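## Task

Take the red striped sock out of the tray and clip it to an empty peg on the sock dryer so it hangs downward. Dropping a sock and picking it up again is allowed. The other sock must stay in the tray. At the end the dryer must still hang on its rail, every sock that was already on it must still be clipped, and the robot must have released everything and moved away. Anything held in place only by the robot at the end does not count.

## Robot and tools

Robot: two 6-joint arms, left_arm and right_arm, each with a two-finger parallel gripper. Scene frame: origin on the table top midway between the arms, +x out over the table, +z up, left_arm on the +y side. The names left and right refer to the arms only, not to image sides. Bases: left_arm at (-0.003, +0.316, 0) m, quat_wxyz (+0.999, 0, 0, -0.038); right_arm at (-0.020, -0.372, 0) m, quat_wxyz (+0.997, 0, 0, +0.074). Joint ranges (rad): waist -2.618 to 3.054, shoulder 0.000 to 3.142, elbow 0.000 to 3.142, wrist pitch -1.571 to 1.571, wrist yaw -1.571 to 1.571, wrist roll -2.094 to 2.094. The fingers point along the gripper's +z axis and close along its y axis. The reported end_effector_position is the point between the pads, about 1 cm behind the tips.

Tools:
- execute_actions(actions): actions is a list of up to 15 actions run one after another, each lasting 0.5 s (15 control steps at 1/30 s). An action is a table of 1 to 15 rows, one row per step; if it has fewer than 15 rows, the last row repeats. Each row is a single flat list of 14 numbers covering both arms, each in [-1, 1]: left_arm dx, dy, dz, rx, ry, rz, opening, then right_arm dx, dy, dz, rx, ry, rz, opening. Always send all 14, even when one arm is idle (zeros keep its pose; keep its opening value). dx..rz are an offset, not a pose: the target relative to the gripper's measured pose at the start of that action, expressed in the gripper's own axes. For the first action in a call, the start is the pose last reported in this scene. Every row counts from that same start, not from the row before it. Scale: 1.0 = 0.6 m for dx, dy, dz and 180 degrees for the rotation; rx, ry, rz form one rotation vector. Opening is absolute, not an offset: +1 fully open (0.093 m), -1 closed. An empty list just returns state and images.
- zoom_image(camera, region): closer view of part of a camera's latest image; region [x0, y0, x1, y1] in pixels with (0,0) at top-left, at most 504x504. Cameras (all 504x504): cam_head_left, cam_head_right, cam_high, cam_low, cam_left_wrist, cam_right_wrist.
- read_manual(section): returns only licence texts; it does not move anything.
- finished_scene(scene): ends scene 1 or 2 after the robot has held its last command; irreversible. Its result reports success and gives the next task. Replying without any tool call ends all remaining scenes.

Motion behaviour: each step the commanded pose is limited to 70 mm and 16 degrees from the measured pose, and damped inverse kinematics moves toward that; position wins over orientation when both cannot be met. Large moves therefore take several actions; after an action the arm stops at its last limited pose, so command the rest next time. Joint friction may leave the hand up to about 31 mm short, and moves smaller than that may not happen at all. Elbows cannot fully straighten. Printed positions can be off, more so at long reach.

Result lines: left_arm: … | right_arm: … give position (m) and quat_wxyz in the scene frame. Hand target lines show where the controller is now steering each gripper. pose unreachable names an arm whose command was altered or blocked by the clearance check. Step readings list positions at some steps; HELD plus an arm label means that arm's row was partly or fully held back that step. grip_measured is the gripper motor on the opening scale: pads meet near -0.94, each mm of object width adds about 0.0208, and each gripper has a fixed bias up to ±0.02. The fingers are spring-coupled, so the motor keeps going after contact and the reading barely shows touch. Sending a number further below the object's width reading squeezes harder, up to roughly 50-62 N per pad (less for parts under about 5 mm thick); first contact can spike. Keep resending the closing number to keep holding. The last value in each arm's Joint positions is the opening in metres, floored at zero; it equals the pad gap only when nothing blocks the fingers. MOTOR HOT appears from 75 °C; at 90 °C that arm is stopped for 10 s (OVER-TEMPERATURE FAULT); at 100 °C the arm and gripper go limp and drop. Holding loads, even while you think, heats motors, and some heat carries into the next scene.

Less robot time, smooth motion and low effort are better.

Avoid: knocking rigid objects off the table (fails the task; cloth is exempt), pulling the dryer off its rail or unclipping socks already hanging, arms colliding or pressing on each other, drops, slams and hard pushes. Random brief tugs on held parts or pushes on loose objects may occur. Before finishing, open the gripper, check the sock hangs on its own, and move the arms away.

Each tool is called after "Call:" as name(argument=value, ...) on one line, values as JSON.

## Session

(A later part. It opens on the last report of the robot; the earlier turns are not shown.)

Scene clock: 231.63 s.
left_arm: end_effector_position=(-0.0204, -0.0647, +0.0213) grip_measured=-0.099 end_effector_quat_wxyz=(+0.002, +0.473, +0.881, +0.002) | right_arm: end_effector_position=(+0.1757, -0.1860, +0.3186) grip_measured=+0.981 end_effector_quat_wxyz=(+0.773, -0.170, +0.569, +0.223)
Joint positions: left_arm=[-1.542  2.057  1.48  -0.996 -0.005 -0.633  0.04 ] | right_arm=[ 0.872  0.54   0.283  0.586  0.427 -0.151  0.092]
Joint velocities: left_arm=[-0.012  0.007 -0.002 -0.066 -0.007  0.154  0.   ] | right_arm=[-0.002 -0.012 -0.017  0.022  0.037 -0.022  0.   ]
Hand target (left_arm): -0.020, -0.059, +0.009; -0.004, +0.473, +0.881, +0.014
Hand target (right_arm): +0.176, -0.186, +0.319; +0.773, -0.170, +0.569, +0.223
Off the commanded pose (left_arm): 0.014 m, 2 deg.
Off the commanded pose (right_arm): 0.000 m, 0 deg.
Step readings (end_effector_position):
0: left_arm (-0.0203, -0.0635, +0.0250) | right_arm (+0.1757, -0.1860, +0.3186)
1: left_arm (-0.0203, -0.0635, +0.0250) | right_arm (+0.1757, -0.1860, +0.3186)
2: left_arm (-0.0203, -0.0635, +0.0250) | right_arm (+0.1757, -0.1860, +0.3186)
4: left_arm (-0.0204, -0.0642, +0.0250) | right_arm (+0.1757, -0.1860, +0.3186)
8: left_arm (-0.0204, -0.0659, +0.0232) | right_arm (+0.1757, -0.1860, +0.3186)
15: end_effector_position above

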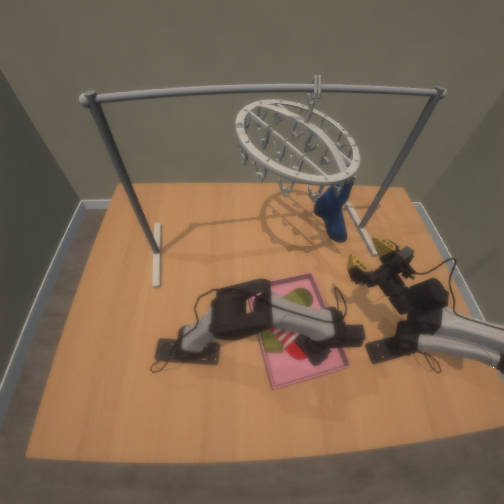

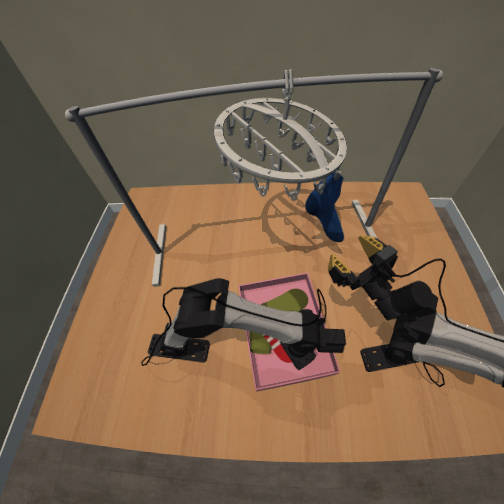

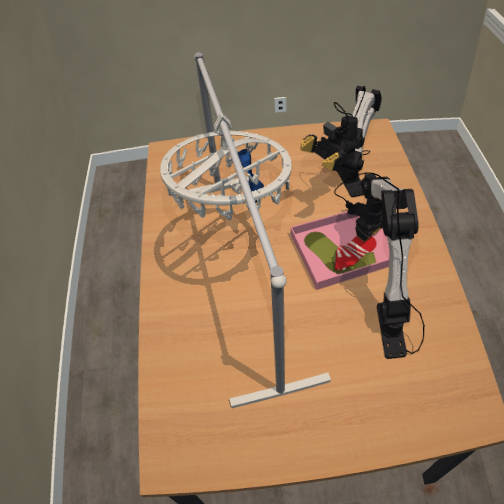

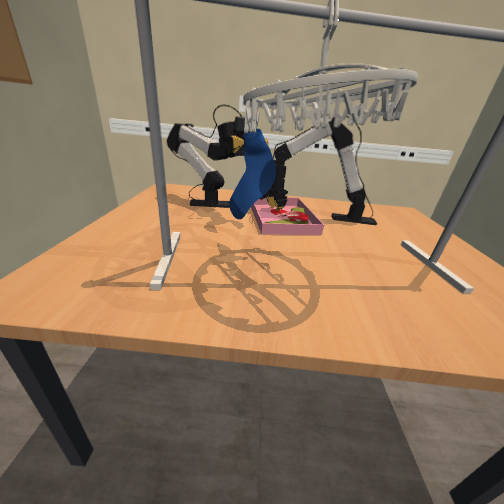

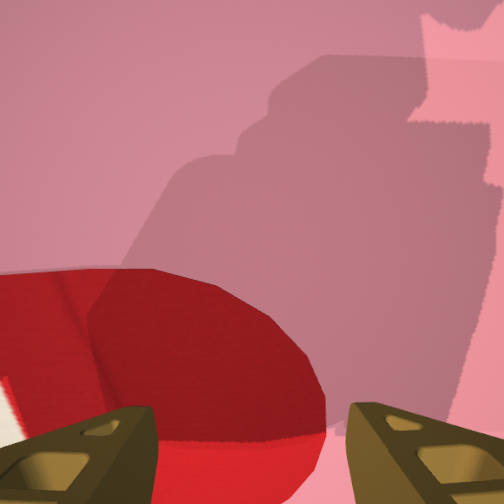

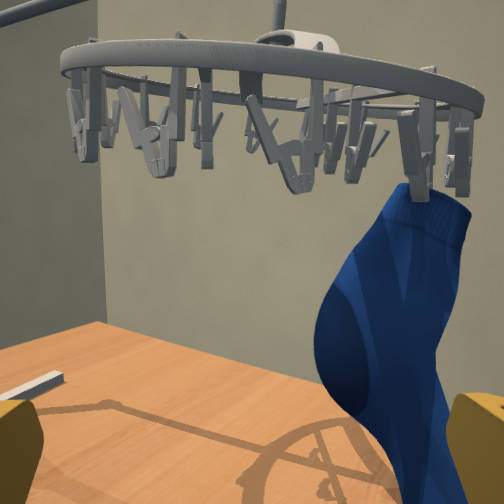

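Call:
execute_actions(actions=[[[0.004,0.003,0.02,0,0,0,-0.1,0,0,0,0,0,0,1],[0.007,0.005,0.026,0,0,0,-0.1,0,0,0,0,0,0,1],[0.009,0.006,0.031,0,0,0,-0.1,0,0,0,0,0,0,1],[0.009,0.006,0.035,0,0,0,-0.1,0,0,0,0,0,0,1],[0.009,0.006,0.038,0,0,0,-0.1,0,0,0,0,0,0,1]]])

Scene clock: 235.67 s.
left_arm: end_effector_position=(-0.0199, -0.0665, +0.0169) grip_measured=-0.099 end_effector_quat_wxyz=(+0.008, +0.473, +0.881, -0.007) | right_arm: end_effector_position=(+0.1757, -0.1860, +0.3186) grip_measured=+0.981 end_effector_quat_wxyz=(+0.773, -0.170, +0.569, +0.223)
Joint positions: left_arm=[-1.542  2.05   1.451 -0.952 -0.008 -0.633  0.04 ] | right_arm=[ 0.872  0.54   0.283  0.586  0.427 -0.151  0.092]
Joint velocities: left_arm=[-0.002  0.007 -0.012 -0.066 -0.007  0.007  0.001] | right_arm=[ 0.007 -0.012 -0.012 -0.022  0.037  0.022 -0.   ]
Hand target (left_arm): -0.020, -0.058, -0.001; +0.002, +0.473, +0.881, +0.002
Hand target (right_arm): +0.176, -0.186, +0.319; +0.773, -0.170, +0.569, +0.223
Off the commanded pose (left_arm): 0.020 m, 1 deg.
Off the commanded pose (right_arm): 0.000 m, 0 deg.
Step readings (end_effector_position):
0: left_arm (-0.0204, -0.0654, +0.0213) | right_arm (+0.1757, -0.1860, +0.3186)
1: left_arm (-0.0204, -0.0655, +0.0207) | right_arm (+0.1757, -0.1860, +0.3186)
2: left_arm (-0.0204, -0.0658, +0.0193) | right_arm (+0.1757, -0.1860, +0.3186)
4: left_arm (-0.0200, -0.0652, +0.0163) | right_arm (+0.1757, -0.1860, +0.3186)
8: left_arm (-0.0199, -0.0664, +0.0169) | right_arm (+0.1757, -0.1860, +0.3186)
15: end_effector_position above

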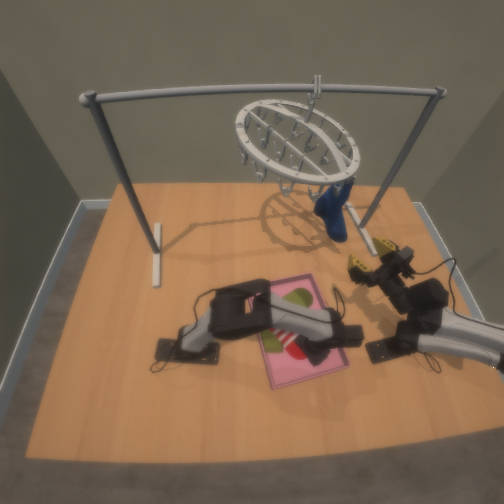

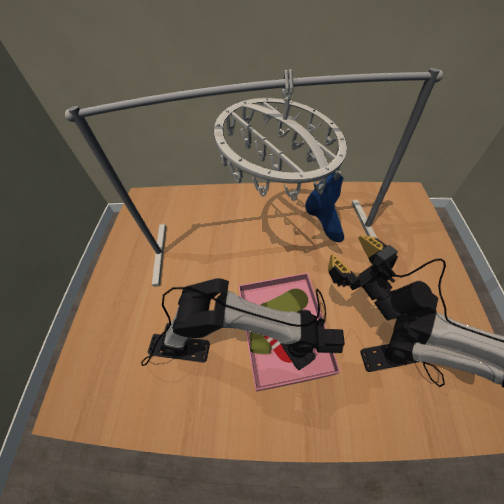

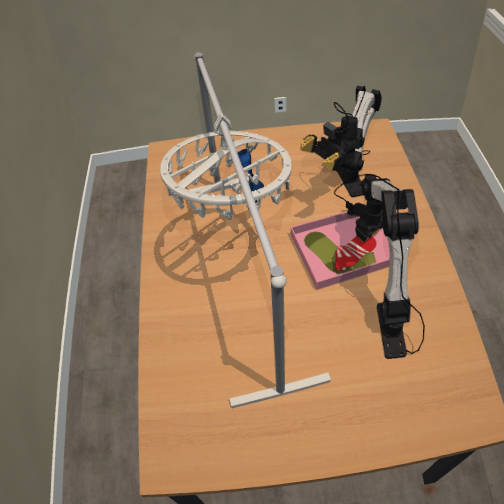

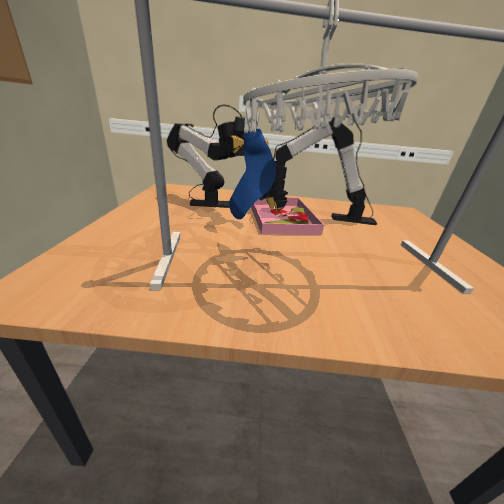

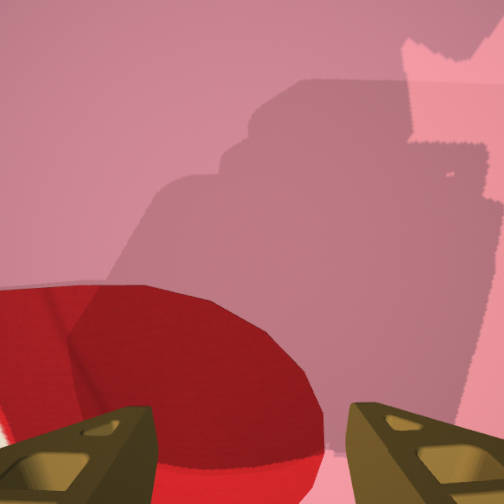

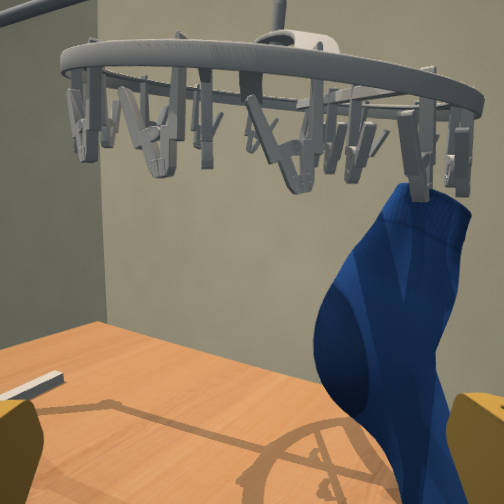

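Call:
execute_actions(actions=[[[0.005,0.003,0.025,0,0,0,-0.2,0,0,0,0,0,0,1],[0.005,0.003,0.025,0,0,0,-0.28,0,0,0,0,0,0,1],[0.005,0.003,0.025,0,0,0,-0.36,0,0,0,0,0,0,1],[0.005,0.003,0.025,0,0,0,-0.44,0,0,0,0,0,0,1],[0.005,0.003,0.025,0,0,0,-0.52,0,0,0,0,0,0,1],[0.005,0.003,0.025,0,0,0,-0.6,0,0,0,0,0,0,1],[0.005,0.003,0.025,0,0,0,-0.68,0,0,0,0,0,0,1],[0.005,0.003,0.025,0,0,0,-0.76,0,0,0,0,0,0,1],[0.005,0.003,0.025,0,0,0,-0.84,0,0,0,0,0,0,1],[0.005,0.003,0.025,0,0,0,-0.92,0,0,0,0,0,0,1],[0.005,0.003,0.025,0,0,0,-1,0,0,0,0,0,0,1]]])

Scene clock: 240.53 s.
left_arm: end_effector_position=(-0.0151, -0.0668, +0.0170) grip_measured=-0.991 end_effector_quat_wxyz=(+0.021, +0.473, +0.881, -0.001) | right_arm: end_effector_position=(+0.1757, -0.1860, +0.3186) grip_measured=+0.981 end_effector_quat_wxyz=(+0.773, -0.170, +0.569, +0.223)
Joint positions: left_arm=[-1.542  2.05   1.451 -0.951 -0.037 -0.633  0.   ] | right_arm=[ 0.872  0.54   0.283  0.586  0.427 -0.151  0.092]
Joint velocities: left_arm=[-0.007 -0.002 -0.002 -0.081 -0.066 -0.007  0.   ] | right_arm=[-0.007  0.002 -0.002 -0.037 -0.022  0.007  0.   ]
Hand target (left_arm): -0.020, -0.063, +0.002; +0.008, +0.473, +0.881, -0.006
Hand target (right_arm): +0.176, -0.186, +0.319; +0.773, -0.170, +0.569, +0.223
Off the commanded pose (left_arm): 0.016 m, 2 deg.
Off the commanded pose (right_arm): 0.000 m, 0 deg.
Step readings (end_effector_position):
0: left_arm (-0.0199, -0.0665, +0.0169) | right_arm (+0.1757, -0.1860, +0.3186)
1: left_arm (-0.0196, -0.0665, +0.0169) | right_arm (+0.1757, -0.1860, +0.3186)
2: left_arm (-0.0188, -0.0663, +0.0169) | right_arm (+0.1757, -0.1860, +0.3186)
4: left_arm (-0.0174, -0.0663, +0.0169) | right_arm (+0.1757, -0.1860, +0.3186)
8: left_arm (-0.0156, -0.0664, +0.0170) | right_arm (+0.1757, -0.1860, +0.3186)
15: end_effector_position above

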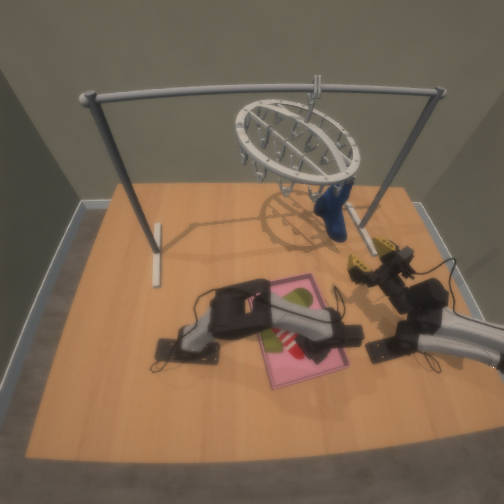

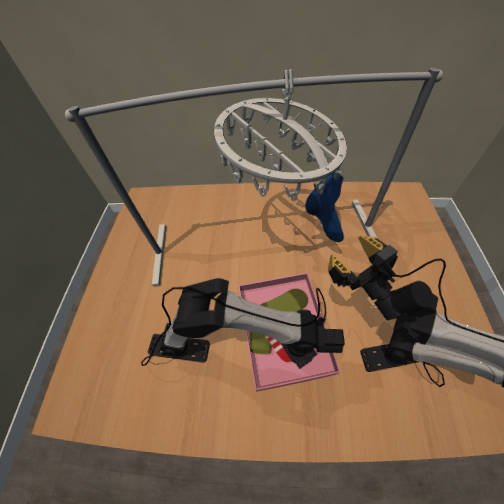

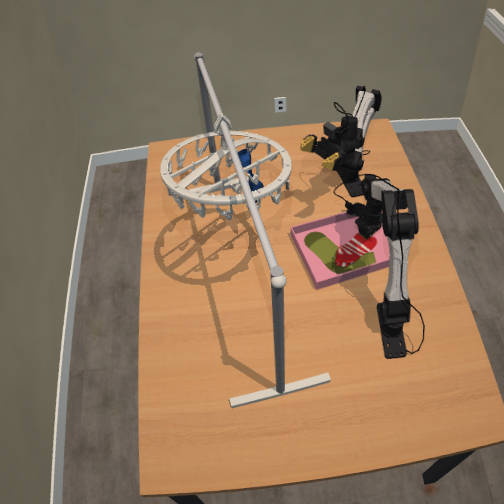

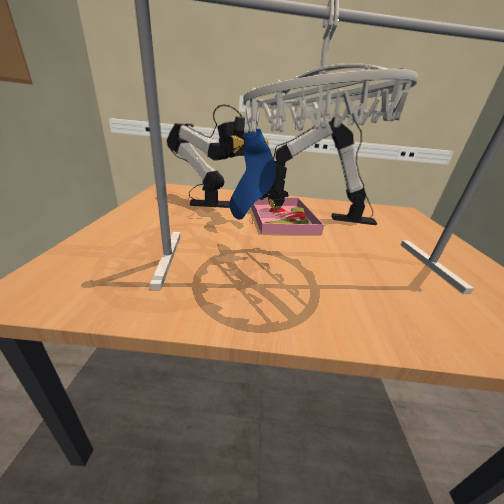

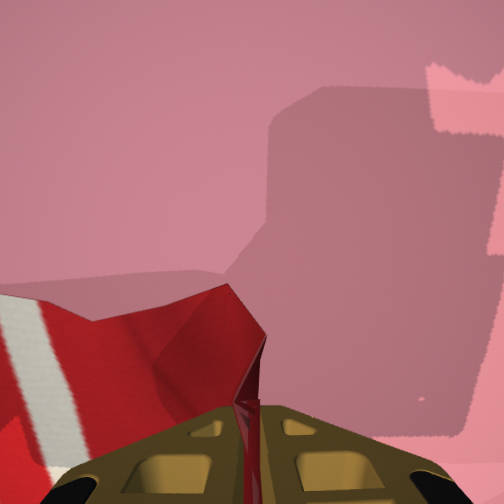

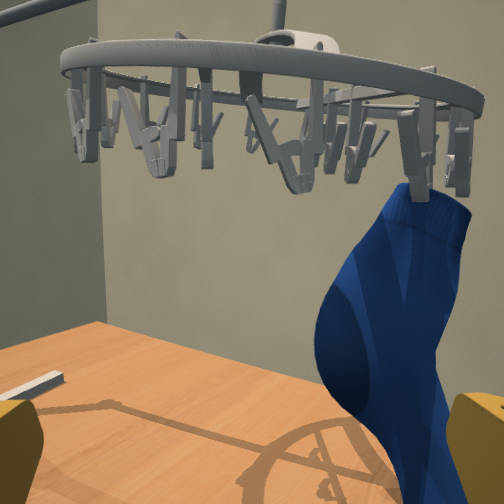

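Call:
execute_actions(actions=[[[0,0,-0.01,0,0,0,-1,0,0,0,0,0,0,1],[0,0,-0.03,0,0,0,-1,0,0,0,0,0,0,1],[0,0.005,-0.05,0,0,-0.02,-1,0,0,0,0,0,0,1],[-0.004,0.012,-0.07,0,0,-0.04,-1,0,0,0,0,0,0,1],[-0.008,0.022,-0.09,0,0,-0.07,-1,0,0,0,0,0,0,1],[-0.013,0.033,-0.11,0,0,-0.10,-1,0,0,0,0,0,0,1],[-0.018,0.045,-0.13,0,0,-0.13,-1,0,0,0,0,0,0,1],[-0.023,0.057,-0.148,0,0,-0.16,-1,0,0,0,0,0,0,1],[-0.028,0.069,-0.164,0,0,-0.185,-1,0,0,0,0,0,0,1],[-0.033,0.08,-0.178,0,0,-0.21,-1,0,0,0,0,0,0,1],[-0.038,0.091,-0.189,0,0,-0.23,-1,0,0,0,0,0,0,1],[-0.042,0.101,-0.197,0,0,-0.25,-1,0,0,0,0,0,0,1]]])

Scene clock: 276.57 s.
left_arm: end_effector_position=(+0.0456, -0.0674, +0.1329) grip_measured=-0.992 end_effector_quat_wxyz=(+0.037, +0.196, +0.978, -0.056) | right_arm: end_effector_position=(+0.1757, -0.1860, +0.3186) grip_measured=+0.981 end_effector_quat_wxyz=(+0.773, -0.170, +0.569, +0.223)
Joint positions: left_arm=[-1.385  1.891  1.687 -1.238 -0.037 -1.065  0.   ] | right_arm=[ 0.872  0.54   0.283  0.586  0.427 -0.151  0.092]
Joint velocities: left_arm=[ 0.183  0.007  0.569 -0.637 -0.081 -1.15   0.   ] | right_arm=[-0.002  0.007  0.017 -0.037 -0.066  0.007 -0.   ]
Hand target (left_arm): +0.044, -0.053, +0.138; +0.024, +0.110, +0.993, -0.025
Hand target (right_arm): +0.176, -0.186, +0.319; +0.773, -0.170, +0.569, +0.223
Off the commanded pose (left_arm): 0.016 m, 12 deg.
Off the commanded pose (right_arm): 0.000 m, 0 deg.
Step readings (end_effector_position):
0: left_arm (-0.0151, -0.0668, +0.0170) | right_arm (+0.1757, -0.1860, +0.3186)
1: left_arm (-0.0146, -0.0662, +0.0176) | right_arm (+0.1757, -0.1860, +0.3186)
2: left_arm (-0.0144, -0.0656, +0.0189) | right_arm (+0.1757, -0.1860, +0.3186)
4: left_arm (-0.0141, -0.0638, +0.0247) | right_arm (+0.1757, -0.1860, +0.3186)
8: left_arm (-0.0029, -0.0614, +0.0576) | right_arm (+0.1757, -0.1860, +0.3186)
15: end_effector_position above

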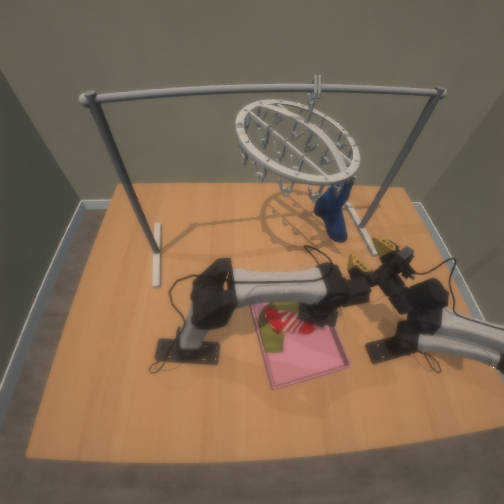

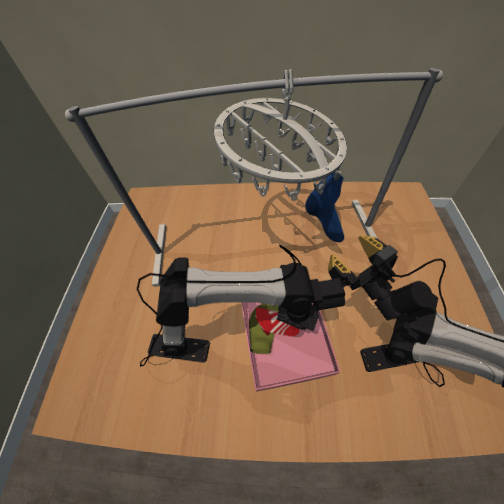

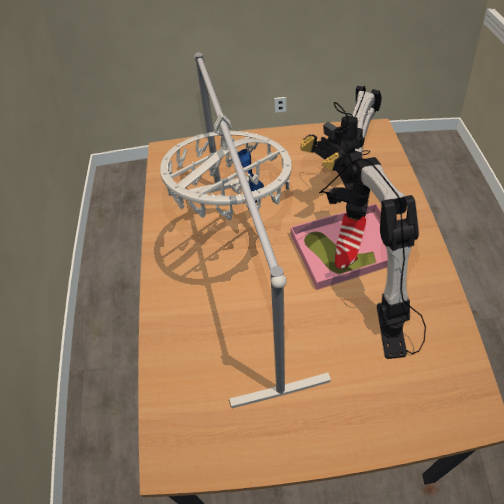

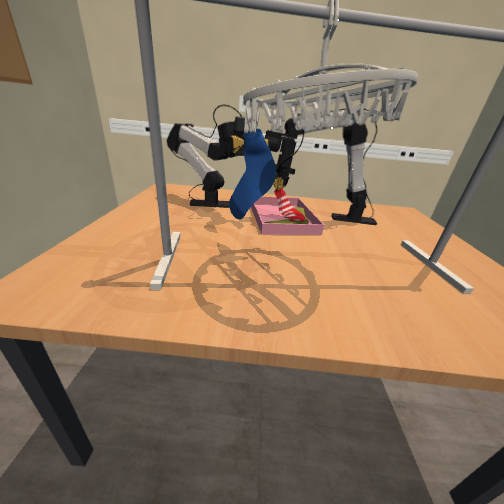

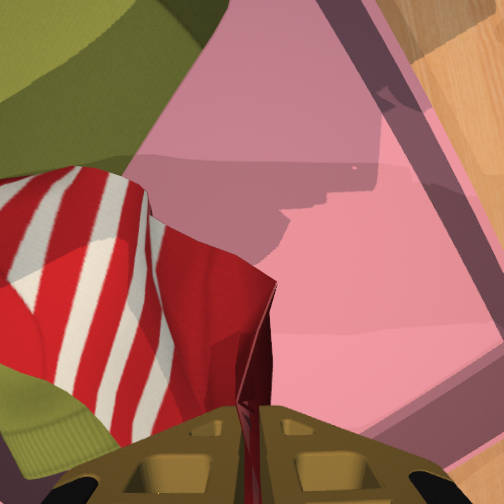

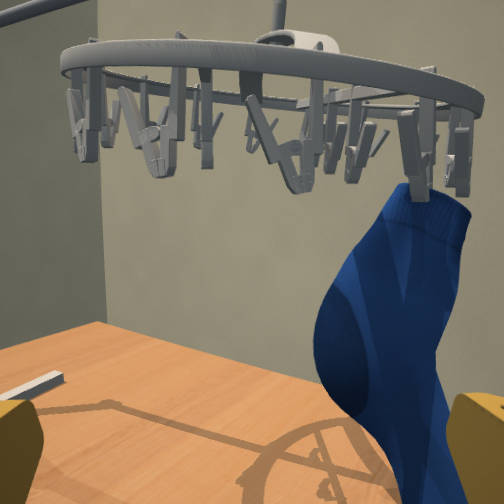

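Call:
execute_actions(actions=[[[-0.0109,0.0206,-0.0122,-0.0022,0,-0.08,-1,0.0207,-0.025,-0.0119,0.0071,0.0178,0,1],[-0.0218,0.0411,-0.0244,-0.0044,0,-0.12,-1,0.0414,-0.05,-0.0237,0.0142,0.0356,0,1],[-0.0327,0.0617,-0.0366,-0.0067,0,-0.155,-1,0.0622,-0.07,-0.0356,0.0214,0.0534,0.001,1],[-0.0436,0.0823,-0.0488,-0.0089,0,-0.19,-1,0.0829,-0.09,-0.0474,0.0285,0.0712,0.001,1],[-0.0545,0.1029,-0.061,-0.0111,0,-0.225,-1,0.1036,-0.105,-0.0593,0.0356,0.089,0.001,1],[-0.0654,0.1234,-0.0732,-0.0133,0,-0.26,-1,0.1243,-0.12,-0.0711,0.0427,0.1068,0.001,1],[-0.0763,0.144,-0.0854,-0.0155,0.001,-0.295,-1,0.145,-0.135,-0.083,0.0498,0.1246,0.0015,1],[-0.0872,0.1646,-0.0976,-0.0178,0.001,-0.33,-1,0.1658,-0.148,-0.0948,0.057,0.1424,0.002,1],[-0.0981,0.1851,-0.1098,-0.02,0.001,-0.367,-1,0.1865,-0.16,-0.1067,0.0641,0.1602,0.002,1],[-0.109,0.2057,-0.122,-0.0222,0.001,-0.403,-1,0.2072,-0.1698,-0.1185,0.0712,0.178,0.002,1]]])

Scene clock: 305.23 s.
left_arm: end_effector_position=(+0.1574, +0.0253, +0.1971) grip_measured=-0.992 end_effector_quat_wxyz=(+0.023, -0.309, +0.949, -0.061) | right_arm: end_effector_position=(+0.2149, -0.2928, +0.2009) grip_measured=+0.981 end_effector_quat_wxyz=(+0.681, -0.083, +0.724, +0.077)
Joint positions: left_arm=[-1.002  1.709  1.72  -1.453 -0.023 -1.706  0.   ] | right_arm=[ 0.375  0.2    0.16  -0.024  0.296  0.017  0.092]
Joint velocities: left_arm=[-0.007 -0.007  0.11  -0.315  0.022 -1.341  0.   ] | right_arm=[-0.442  0.002  0.281 -1.502 -0.637  0.081  0.001]
Hand target (left_arm): +0.151, +0.028, +0.202; +0.004, -0.401, +0.915, -0.048
Hand target (right_arm): +0.207, -0.289, +0.181; +0.627, -0.112, +0.766, +0.086
Off the commanded pose (left_arm): 0.010 m, 14 deg; orientation clipped at the last step of the last action.
Off the commanded pose (right_arm): 0.023 m, 13 deg.
Step readings (end_effector_position):
0: left_arm (+0.0452, -0.0506, +0.1365) | right_arm (+0.1757, -0.1860, +0.3186)
1: left_arm (+0.0459, -0.0513, +0.1365) | right_arm (+0.1763, -0.1874, +0.3178)
2: left_arm (+0.0483, -0.0523, +0.1371) | right_arm (+0.1788, -0.1933, +0.3158)
4: left_arm (+0.0608, -0.0498, +0.1420) | right_arm (+0.1861, -0.2154, +0.3115)
8: left_arm (+0.1089, -0.0270, +0.1670) | right_arm (+0.1999, -0.2588, +0.2851)
15: end_effector_position above

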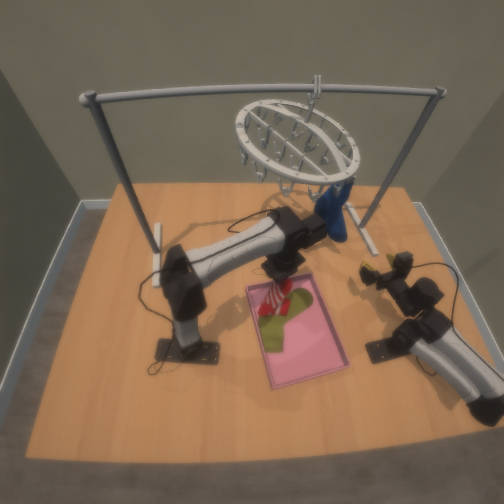

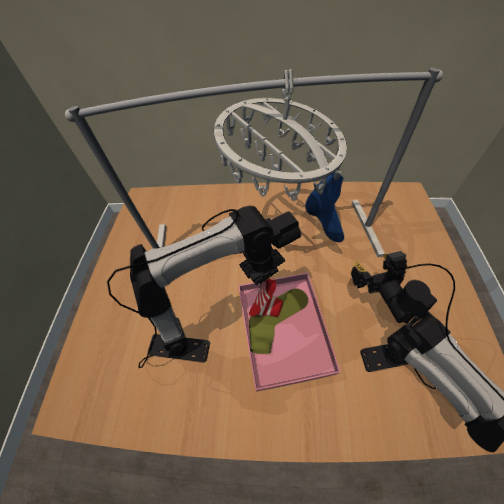

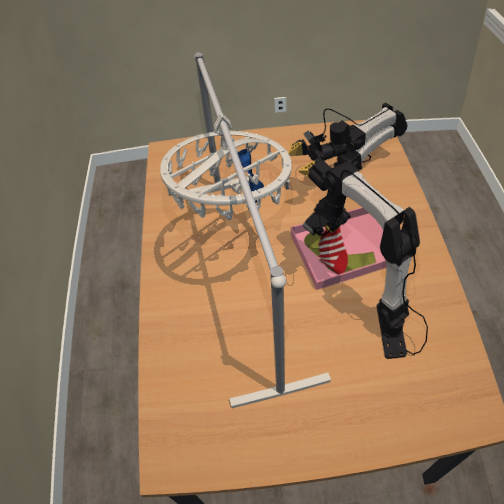

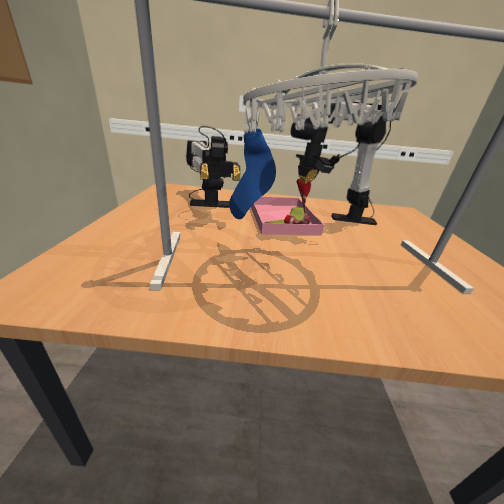

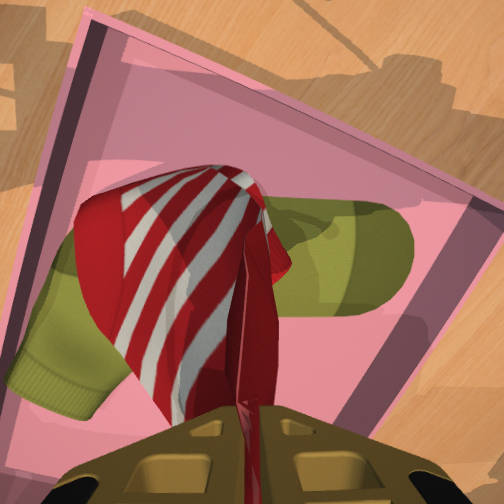

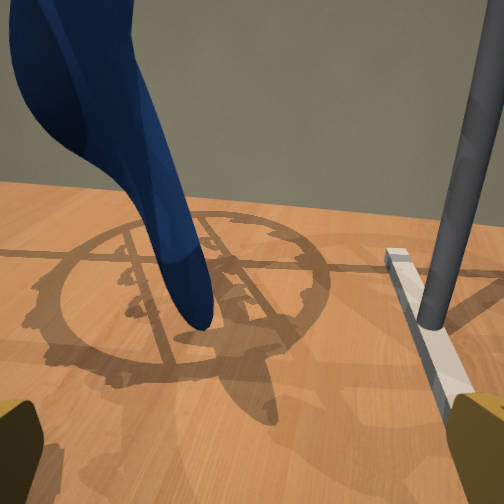

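Call:
execute_actions(actions=[])

Scene clock: 307.13 s.
left_arm: end_effector_position=(+0.1506, +0.0325, +0.1983) grip_measured=-0.992 end_effector_quat_wxyz=(+0.007, -0.400, +0.915, -0.045) | right_arm: end_effector_position=(+0.2076, -0.2880, +0.1730) grip_measured=+0.981 end_effector_quat_wxyz=(+0.624, -0.117, +0.768, +0.082)
Joint positions: left_arm=[-1.002  1.709  1.729 -1.499 -0.007 -1.903  0.   ] | right_arm=[ 0.35   0.2    0.19  -0.202  0.212  0.025  0.092]
Joint velocities: left_arm=[-0.002  0.002 -0.012  0.081  0.007  0.037  0.   ] | right_arm=[-0.012 -0.012 -0.007  0.022  0.051 -0.022 -0.   ]
Hand target (left_arm): +0.151, +0.028, +0.202; +0.004, -0.401, +0.915, -0.048
Hand target (right_arm): +0.207, -0.289, +0.181; +0.627, -0.112, +0.766, +0.086
Off the commanded pose (left_arm): 0.003 m, 3 deg; orientation clipped at the last step of the last action.
Off the commanded pose (right_arm): 0.008 m, 5 deg.

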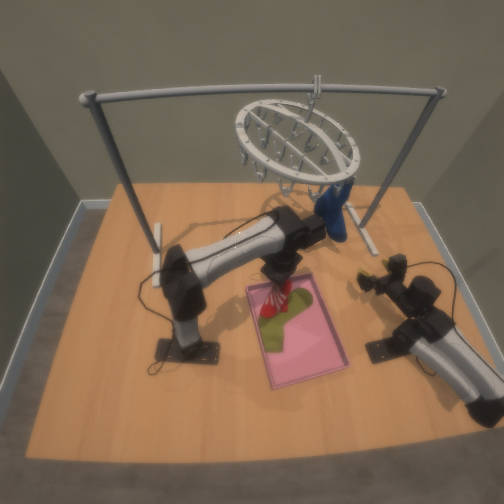

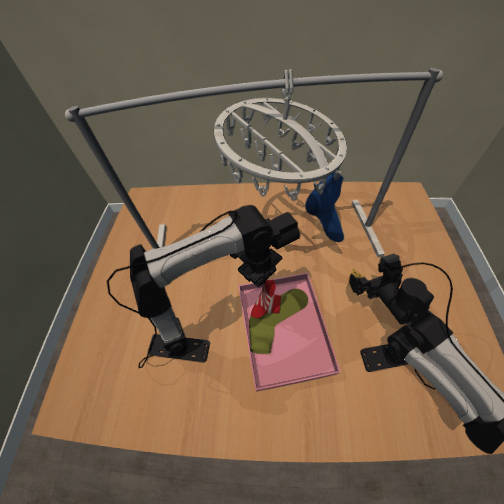

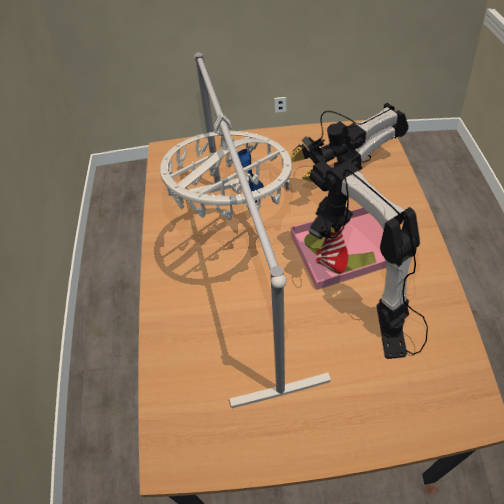

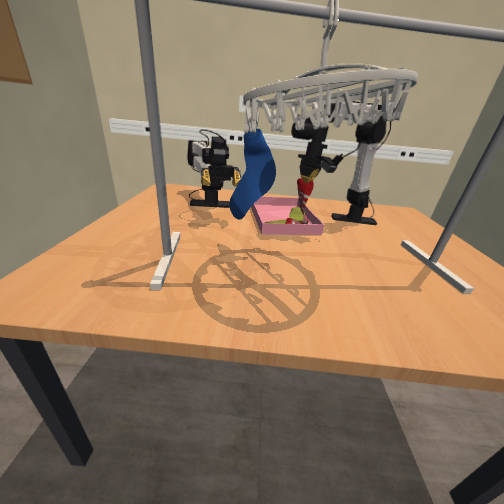

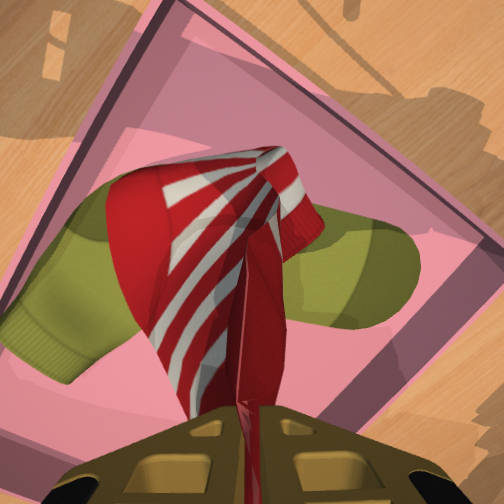

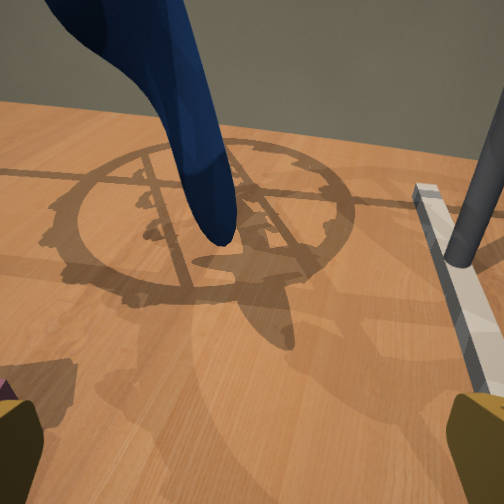

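Call:
execute_actions(actions=[[[0,0,0,0,0,0,-1,0.0014,0.038,-0.007,-0.0142,-0.0078,0,1],[0,0,0,0,0,0,-1,0.0028,0.076,-0.014,-0.0285,-0.0156,-0.001,1],[0,0,0,0,0,0,-1,0.0042,0.114,-0.021,-0.0427,-0.0234,-0.001,1],[0,0,0,0,0,0,-1,0.0056,0.151,-0.028,-0.0569,-0.0312,-0.001,1],[0,0,0,0,0,0,-1,0.007,0.189,-0.035,-0.0712,-0.039,-0.002,1],[0,0,0,0,0,0,-1,0.0084,0.227,-0.042,-0.0854,-0.0468,-0.002,1],[0,0,0,0,0,0,-1,0.0097,0.265,-0.048,-0.0996,-0.0546,-0.002,1],[0,0,0,0,0,0,-1,0.0111,0.303,-0.055,-0.1139,-0.0624,-0.003,1],[0,0,0,0,0,0,-1,0.0125,0.341,-0.062,-0.1281,-0.0702,-0.003,1],[0,0,0,0,0,0,-1,0.0139,0.378,-0.069,-0.1423,-0.078,-0.003,1],[0,0,0,0,0,0,-1,0.0153,0.416,-0.076,-0.1566,-0.0858,-0.004,1],[0,0,0,0,0,0,-1,0.0167,0.454,-0.083,-0.1708,-0.0936,-0.004,1]]])

Scene clock: 327.37 s.
left_arm: end_effector_position=(+0.1506, +0.0325, +0.1983) grip_measured=-0.992 end_effector_quat_wxyz=(+0.007, -0.400, +0.915, -0.045) | right_arm: end_effector_position=(+0.0633, -0.1091, +0.1420) grip_measured=+0.982 end_effector_quat_wxyz=(+0.540, -0.411, +0.669, +0.304)
Joint positions: left_arm=[-1.002  1.709  1.729 -1.499 -0.007 -1.903  0.   ] | right_arm=[1.389 0.616 0.112 0.242 0.46  0.08  0.092]
Joint velocities: left_arm=[-0.002 -0.022 -0.012  0.022  0.022 -0.007  0.   ] | right_arm=[ 0.442  2.293  0.398  1.077  0.3    0.066 -0.   ]
Hand target (left_arm): +0.151, +0.032, +0.198; +0.007, -0.400, +0.915, -0.045
Hand target (right_arm): +0.065, -0.090, +0.173; +0.568, -0.371, +0.657, +0.328
Off the commanded pose (left_arm): 0.000 m, 0 deg.
Off the commanded pose (right_arm): 0.075 m, 23 deg; position and orientation clipped at the last step of the last action.
Step readings (end_effector_position):
0: left_arm (+0.1506, +0.0325, +0.1983) | right_arm (+0.2076, -0.2879, +0.1730)
1: left_arm (+0.1506, +0.0325, +0.1983) | right_arm (+0.2065, -0.2857, +0.1734)
2: left_arm (+0.1506, +0.0325, +0.1983) | right_arm (+0.2017, -0.2751, +0.1743)
4: left_arm (+0.1506, +0.0325, +0.1983) | right_arm (+0.1825, -0.2398, +0.1761)
8: left_arm (+0.1506, +0.0325, +0.1983) | right_arm (+0.1225, -0.1700, +0.1683)
15: end_effector_position above

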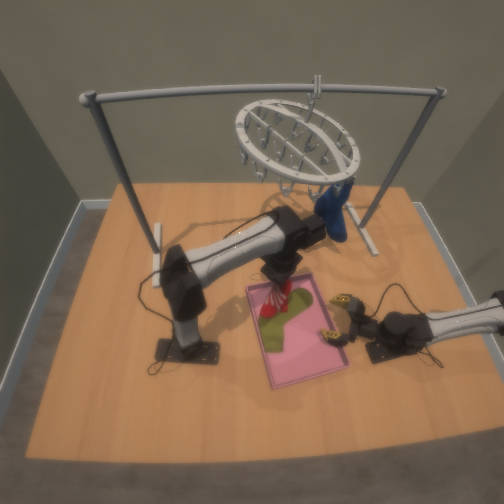

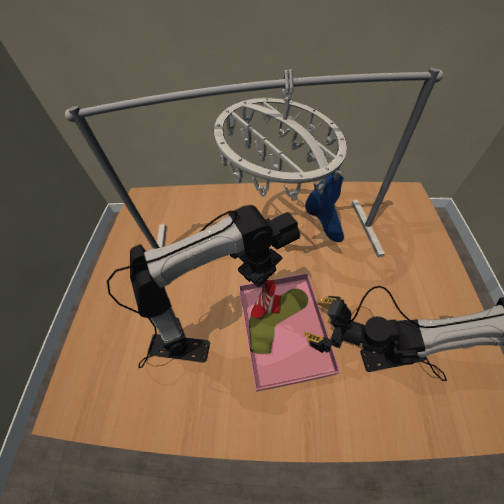

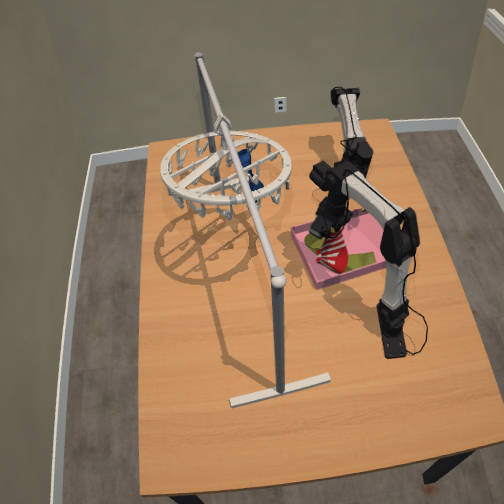

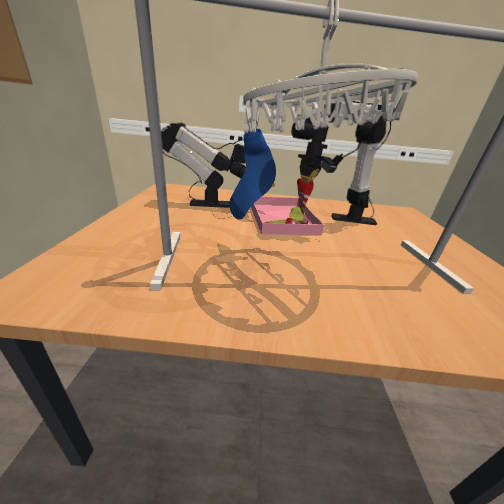

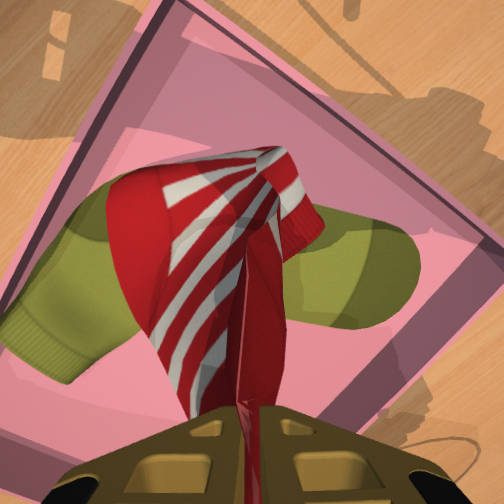

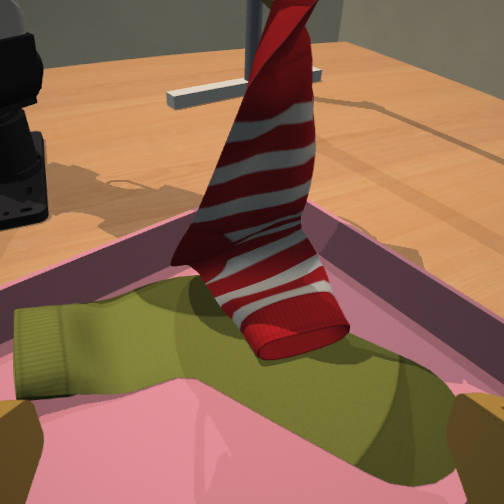

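Call:
execute_actions(actions=[[[0,0,0,0,0,0,-1,-0.06,0.015,0.04,0.06,-0.075,0.012,1],[0,0,0,0,0,0,-1,-0.064,0.018,0.055,0.065,-0.082,0.014,1],[0,0,0,0,0,0,-1,-0.067,0.02,0.07,0.07,-0.088,0.015,1],[0,0,0,0,0,0,-1,-0.07,0.022,0.082,0.075,-0.094,0.016,1],[0,0,0,0,0,0,-1,-0.072,0.024,0.092,0.078,-0.098,0.017,1],[0,0,0,0,0,0,-1,-0.073,0.0252,0.1003,0.0796,-0.1007,0.0176,1]]])

Scene clock: 335.70 s.
left_arm: end_effector_position=(+0.1506, +0.0325, +0.1983) grip_measured=-0.992 end_effector_quat_wxyz=(+0.007, -0.400, +0.915, -0.045) | right_arm: end_effector_position=(+0.0793, -0.0465, +0.1402) grip_measured=+0.982 end_effector_quat_wxyz=(+0.624, -0.324, +0.662, +0.258)
Joint positions: left_arm=[-1.002  1.709  1.729 -1.499 -0.007 -1.903  0.   ] | right_arm=[1.48  1.454 0.218 1.113 0.777 0.024 0.092]
Joint velocities: left_arm=[ 0.017 -0.007 -0.007 -0.051  0.007  0.007  0.   ] | right_arm=[-0.002  0.584 -0.017  1.253  0.198 -0.256  0.   ]
Hand target (left_arm): +0.151, +0.032, +0.198; +0.007, -0.400, +0.915, -0.045
Hand target (right_arm): +0.081, -0.045, +0.168; +0.657, -0.275, +0.640, +0.288
Off the commanded pose (left_arm): 0.000 m, 0 deg.
Off the commanded pose (right_arm): 0.030 m, 11 deg.
Step readings (end_effector_position):
0: left_arm (+0.1506, +0.0325, +0.1983) | right_arm (+0.0664, -0.0940, +0.1624)
1: left_arm (+0.1506, +0.0325, +0.1983) | right_arm (+0.0668, -0.0925, +0.1628)
2: left_arm (+0.1506, +0.0325, +0.1983) | right_arm (+0.0649, -0.0870, +0.1610)
4: left_arm (+0.1506, +0.0325, +0.1983) | right_arm (+0.0644, -0.0748, +0.1491)
8: left_arm (+0.1506, +0.0325, +0.1983) | right_arm (+0.0726, -0.0566, +0.1338)
15: end_effector_position above

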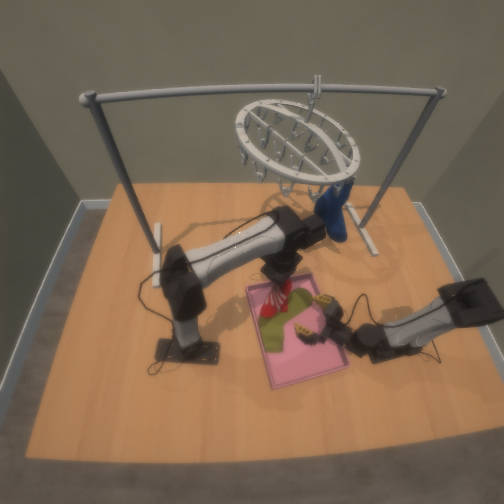

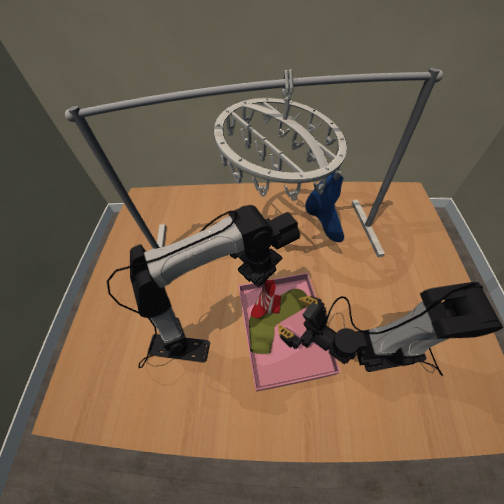

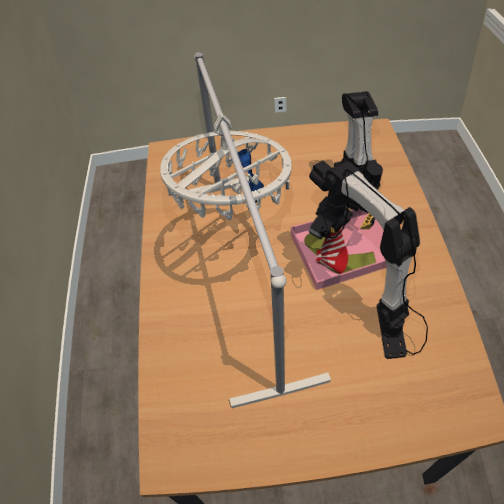

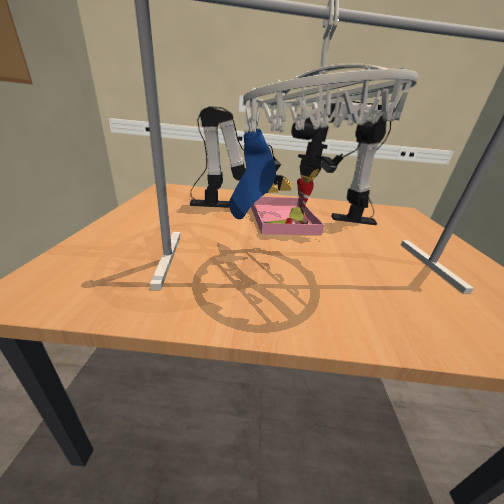

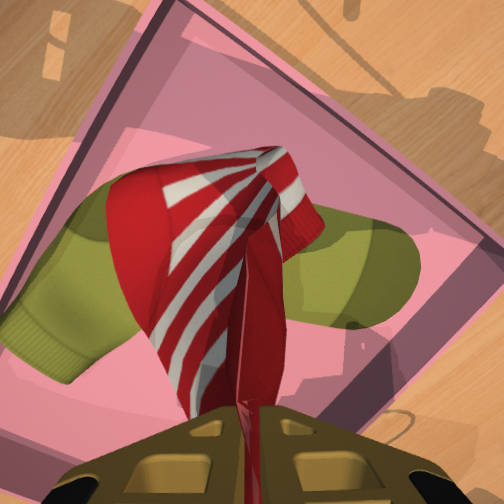

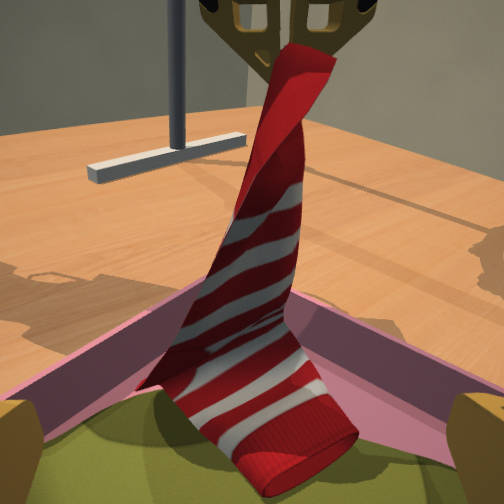

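Call:
execute_actions(actions=[])

Scene clock: 336.23 s.
left_arm: end_effector_position=(+0.1506, +0.0325, +0.1983) grip_measured=-0.992 end_effector_quat_wxyz=(+0.007, -0.400, +0.915, -0.045) | right_arm: end_effector_position=(+0.0832, -0.0472, +0.1661) grip_measured=+0.982 end_effector_quat_wxyz=(+0.654, -0.276, +0.643, +0.287)
Joint positions: left_arm=[-1.002  1.709  1.729 -1.499 -0.007 -1.903  0.   ] | right_arm=[ 1.48   1.486  0.218  1.297  0.809 -0.014  0.092]
Joint velocities: left_arm=[-0.012  0.007 -0.017  0.037  0.081  0.037  0.   ] | right_arm=[ 0.007 -0.002  0.007 -0.037  0.007  0.007 -0.001]
Hand target (left_arm): +0.151, +0.032, +0.198; +0.007, -0.400, +0.915, -0.045
Hand target (right_arm): +0.081, -0.045, +0.168; +0.657, -0.275, +0.640, +0.288
Off the commanded pose (left_arm): 0.000 m, 0 deg.
Off the commanded pose (right_arm): 0.007 m, 4 deg.

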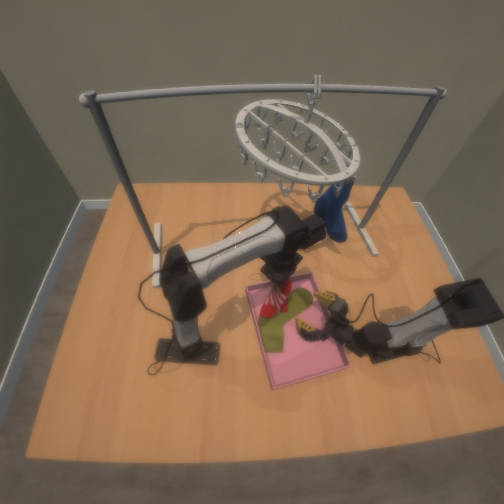

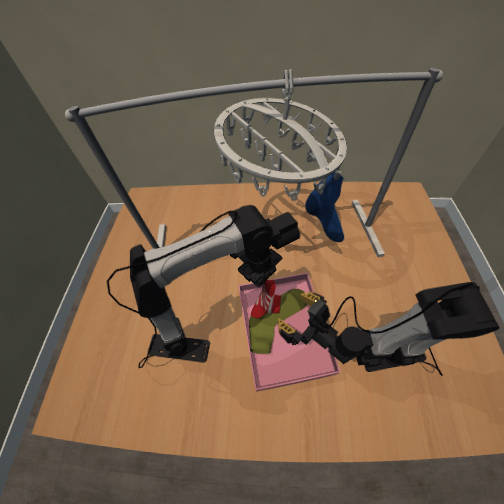

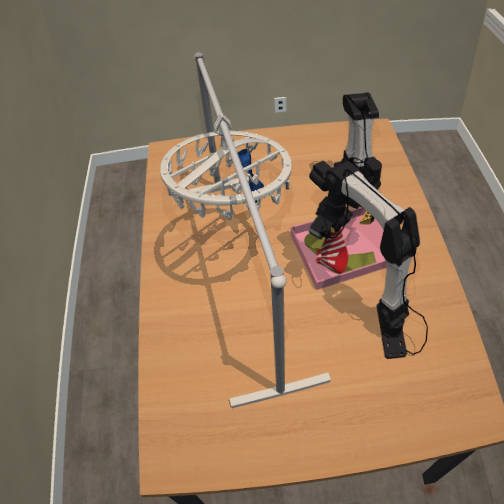

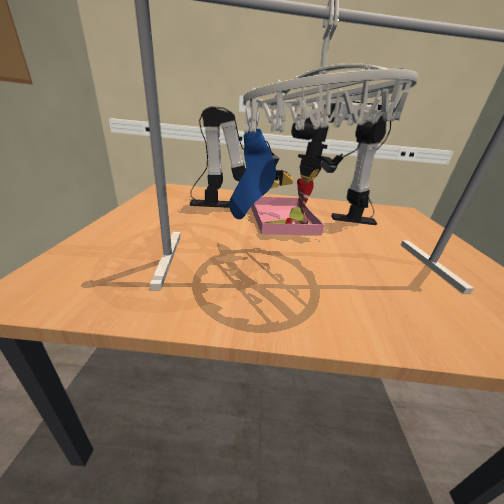

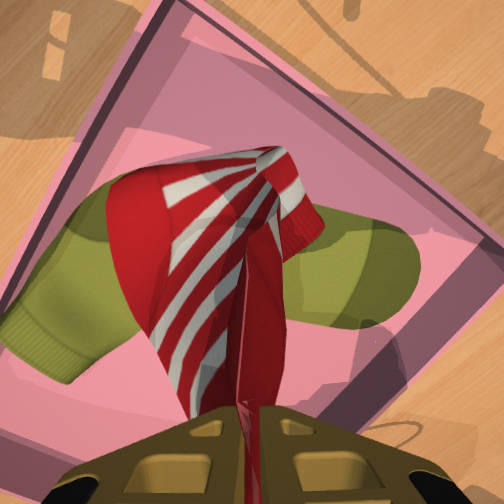

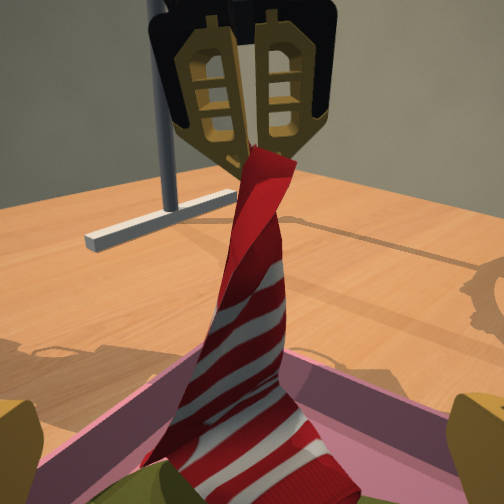

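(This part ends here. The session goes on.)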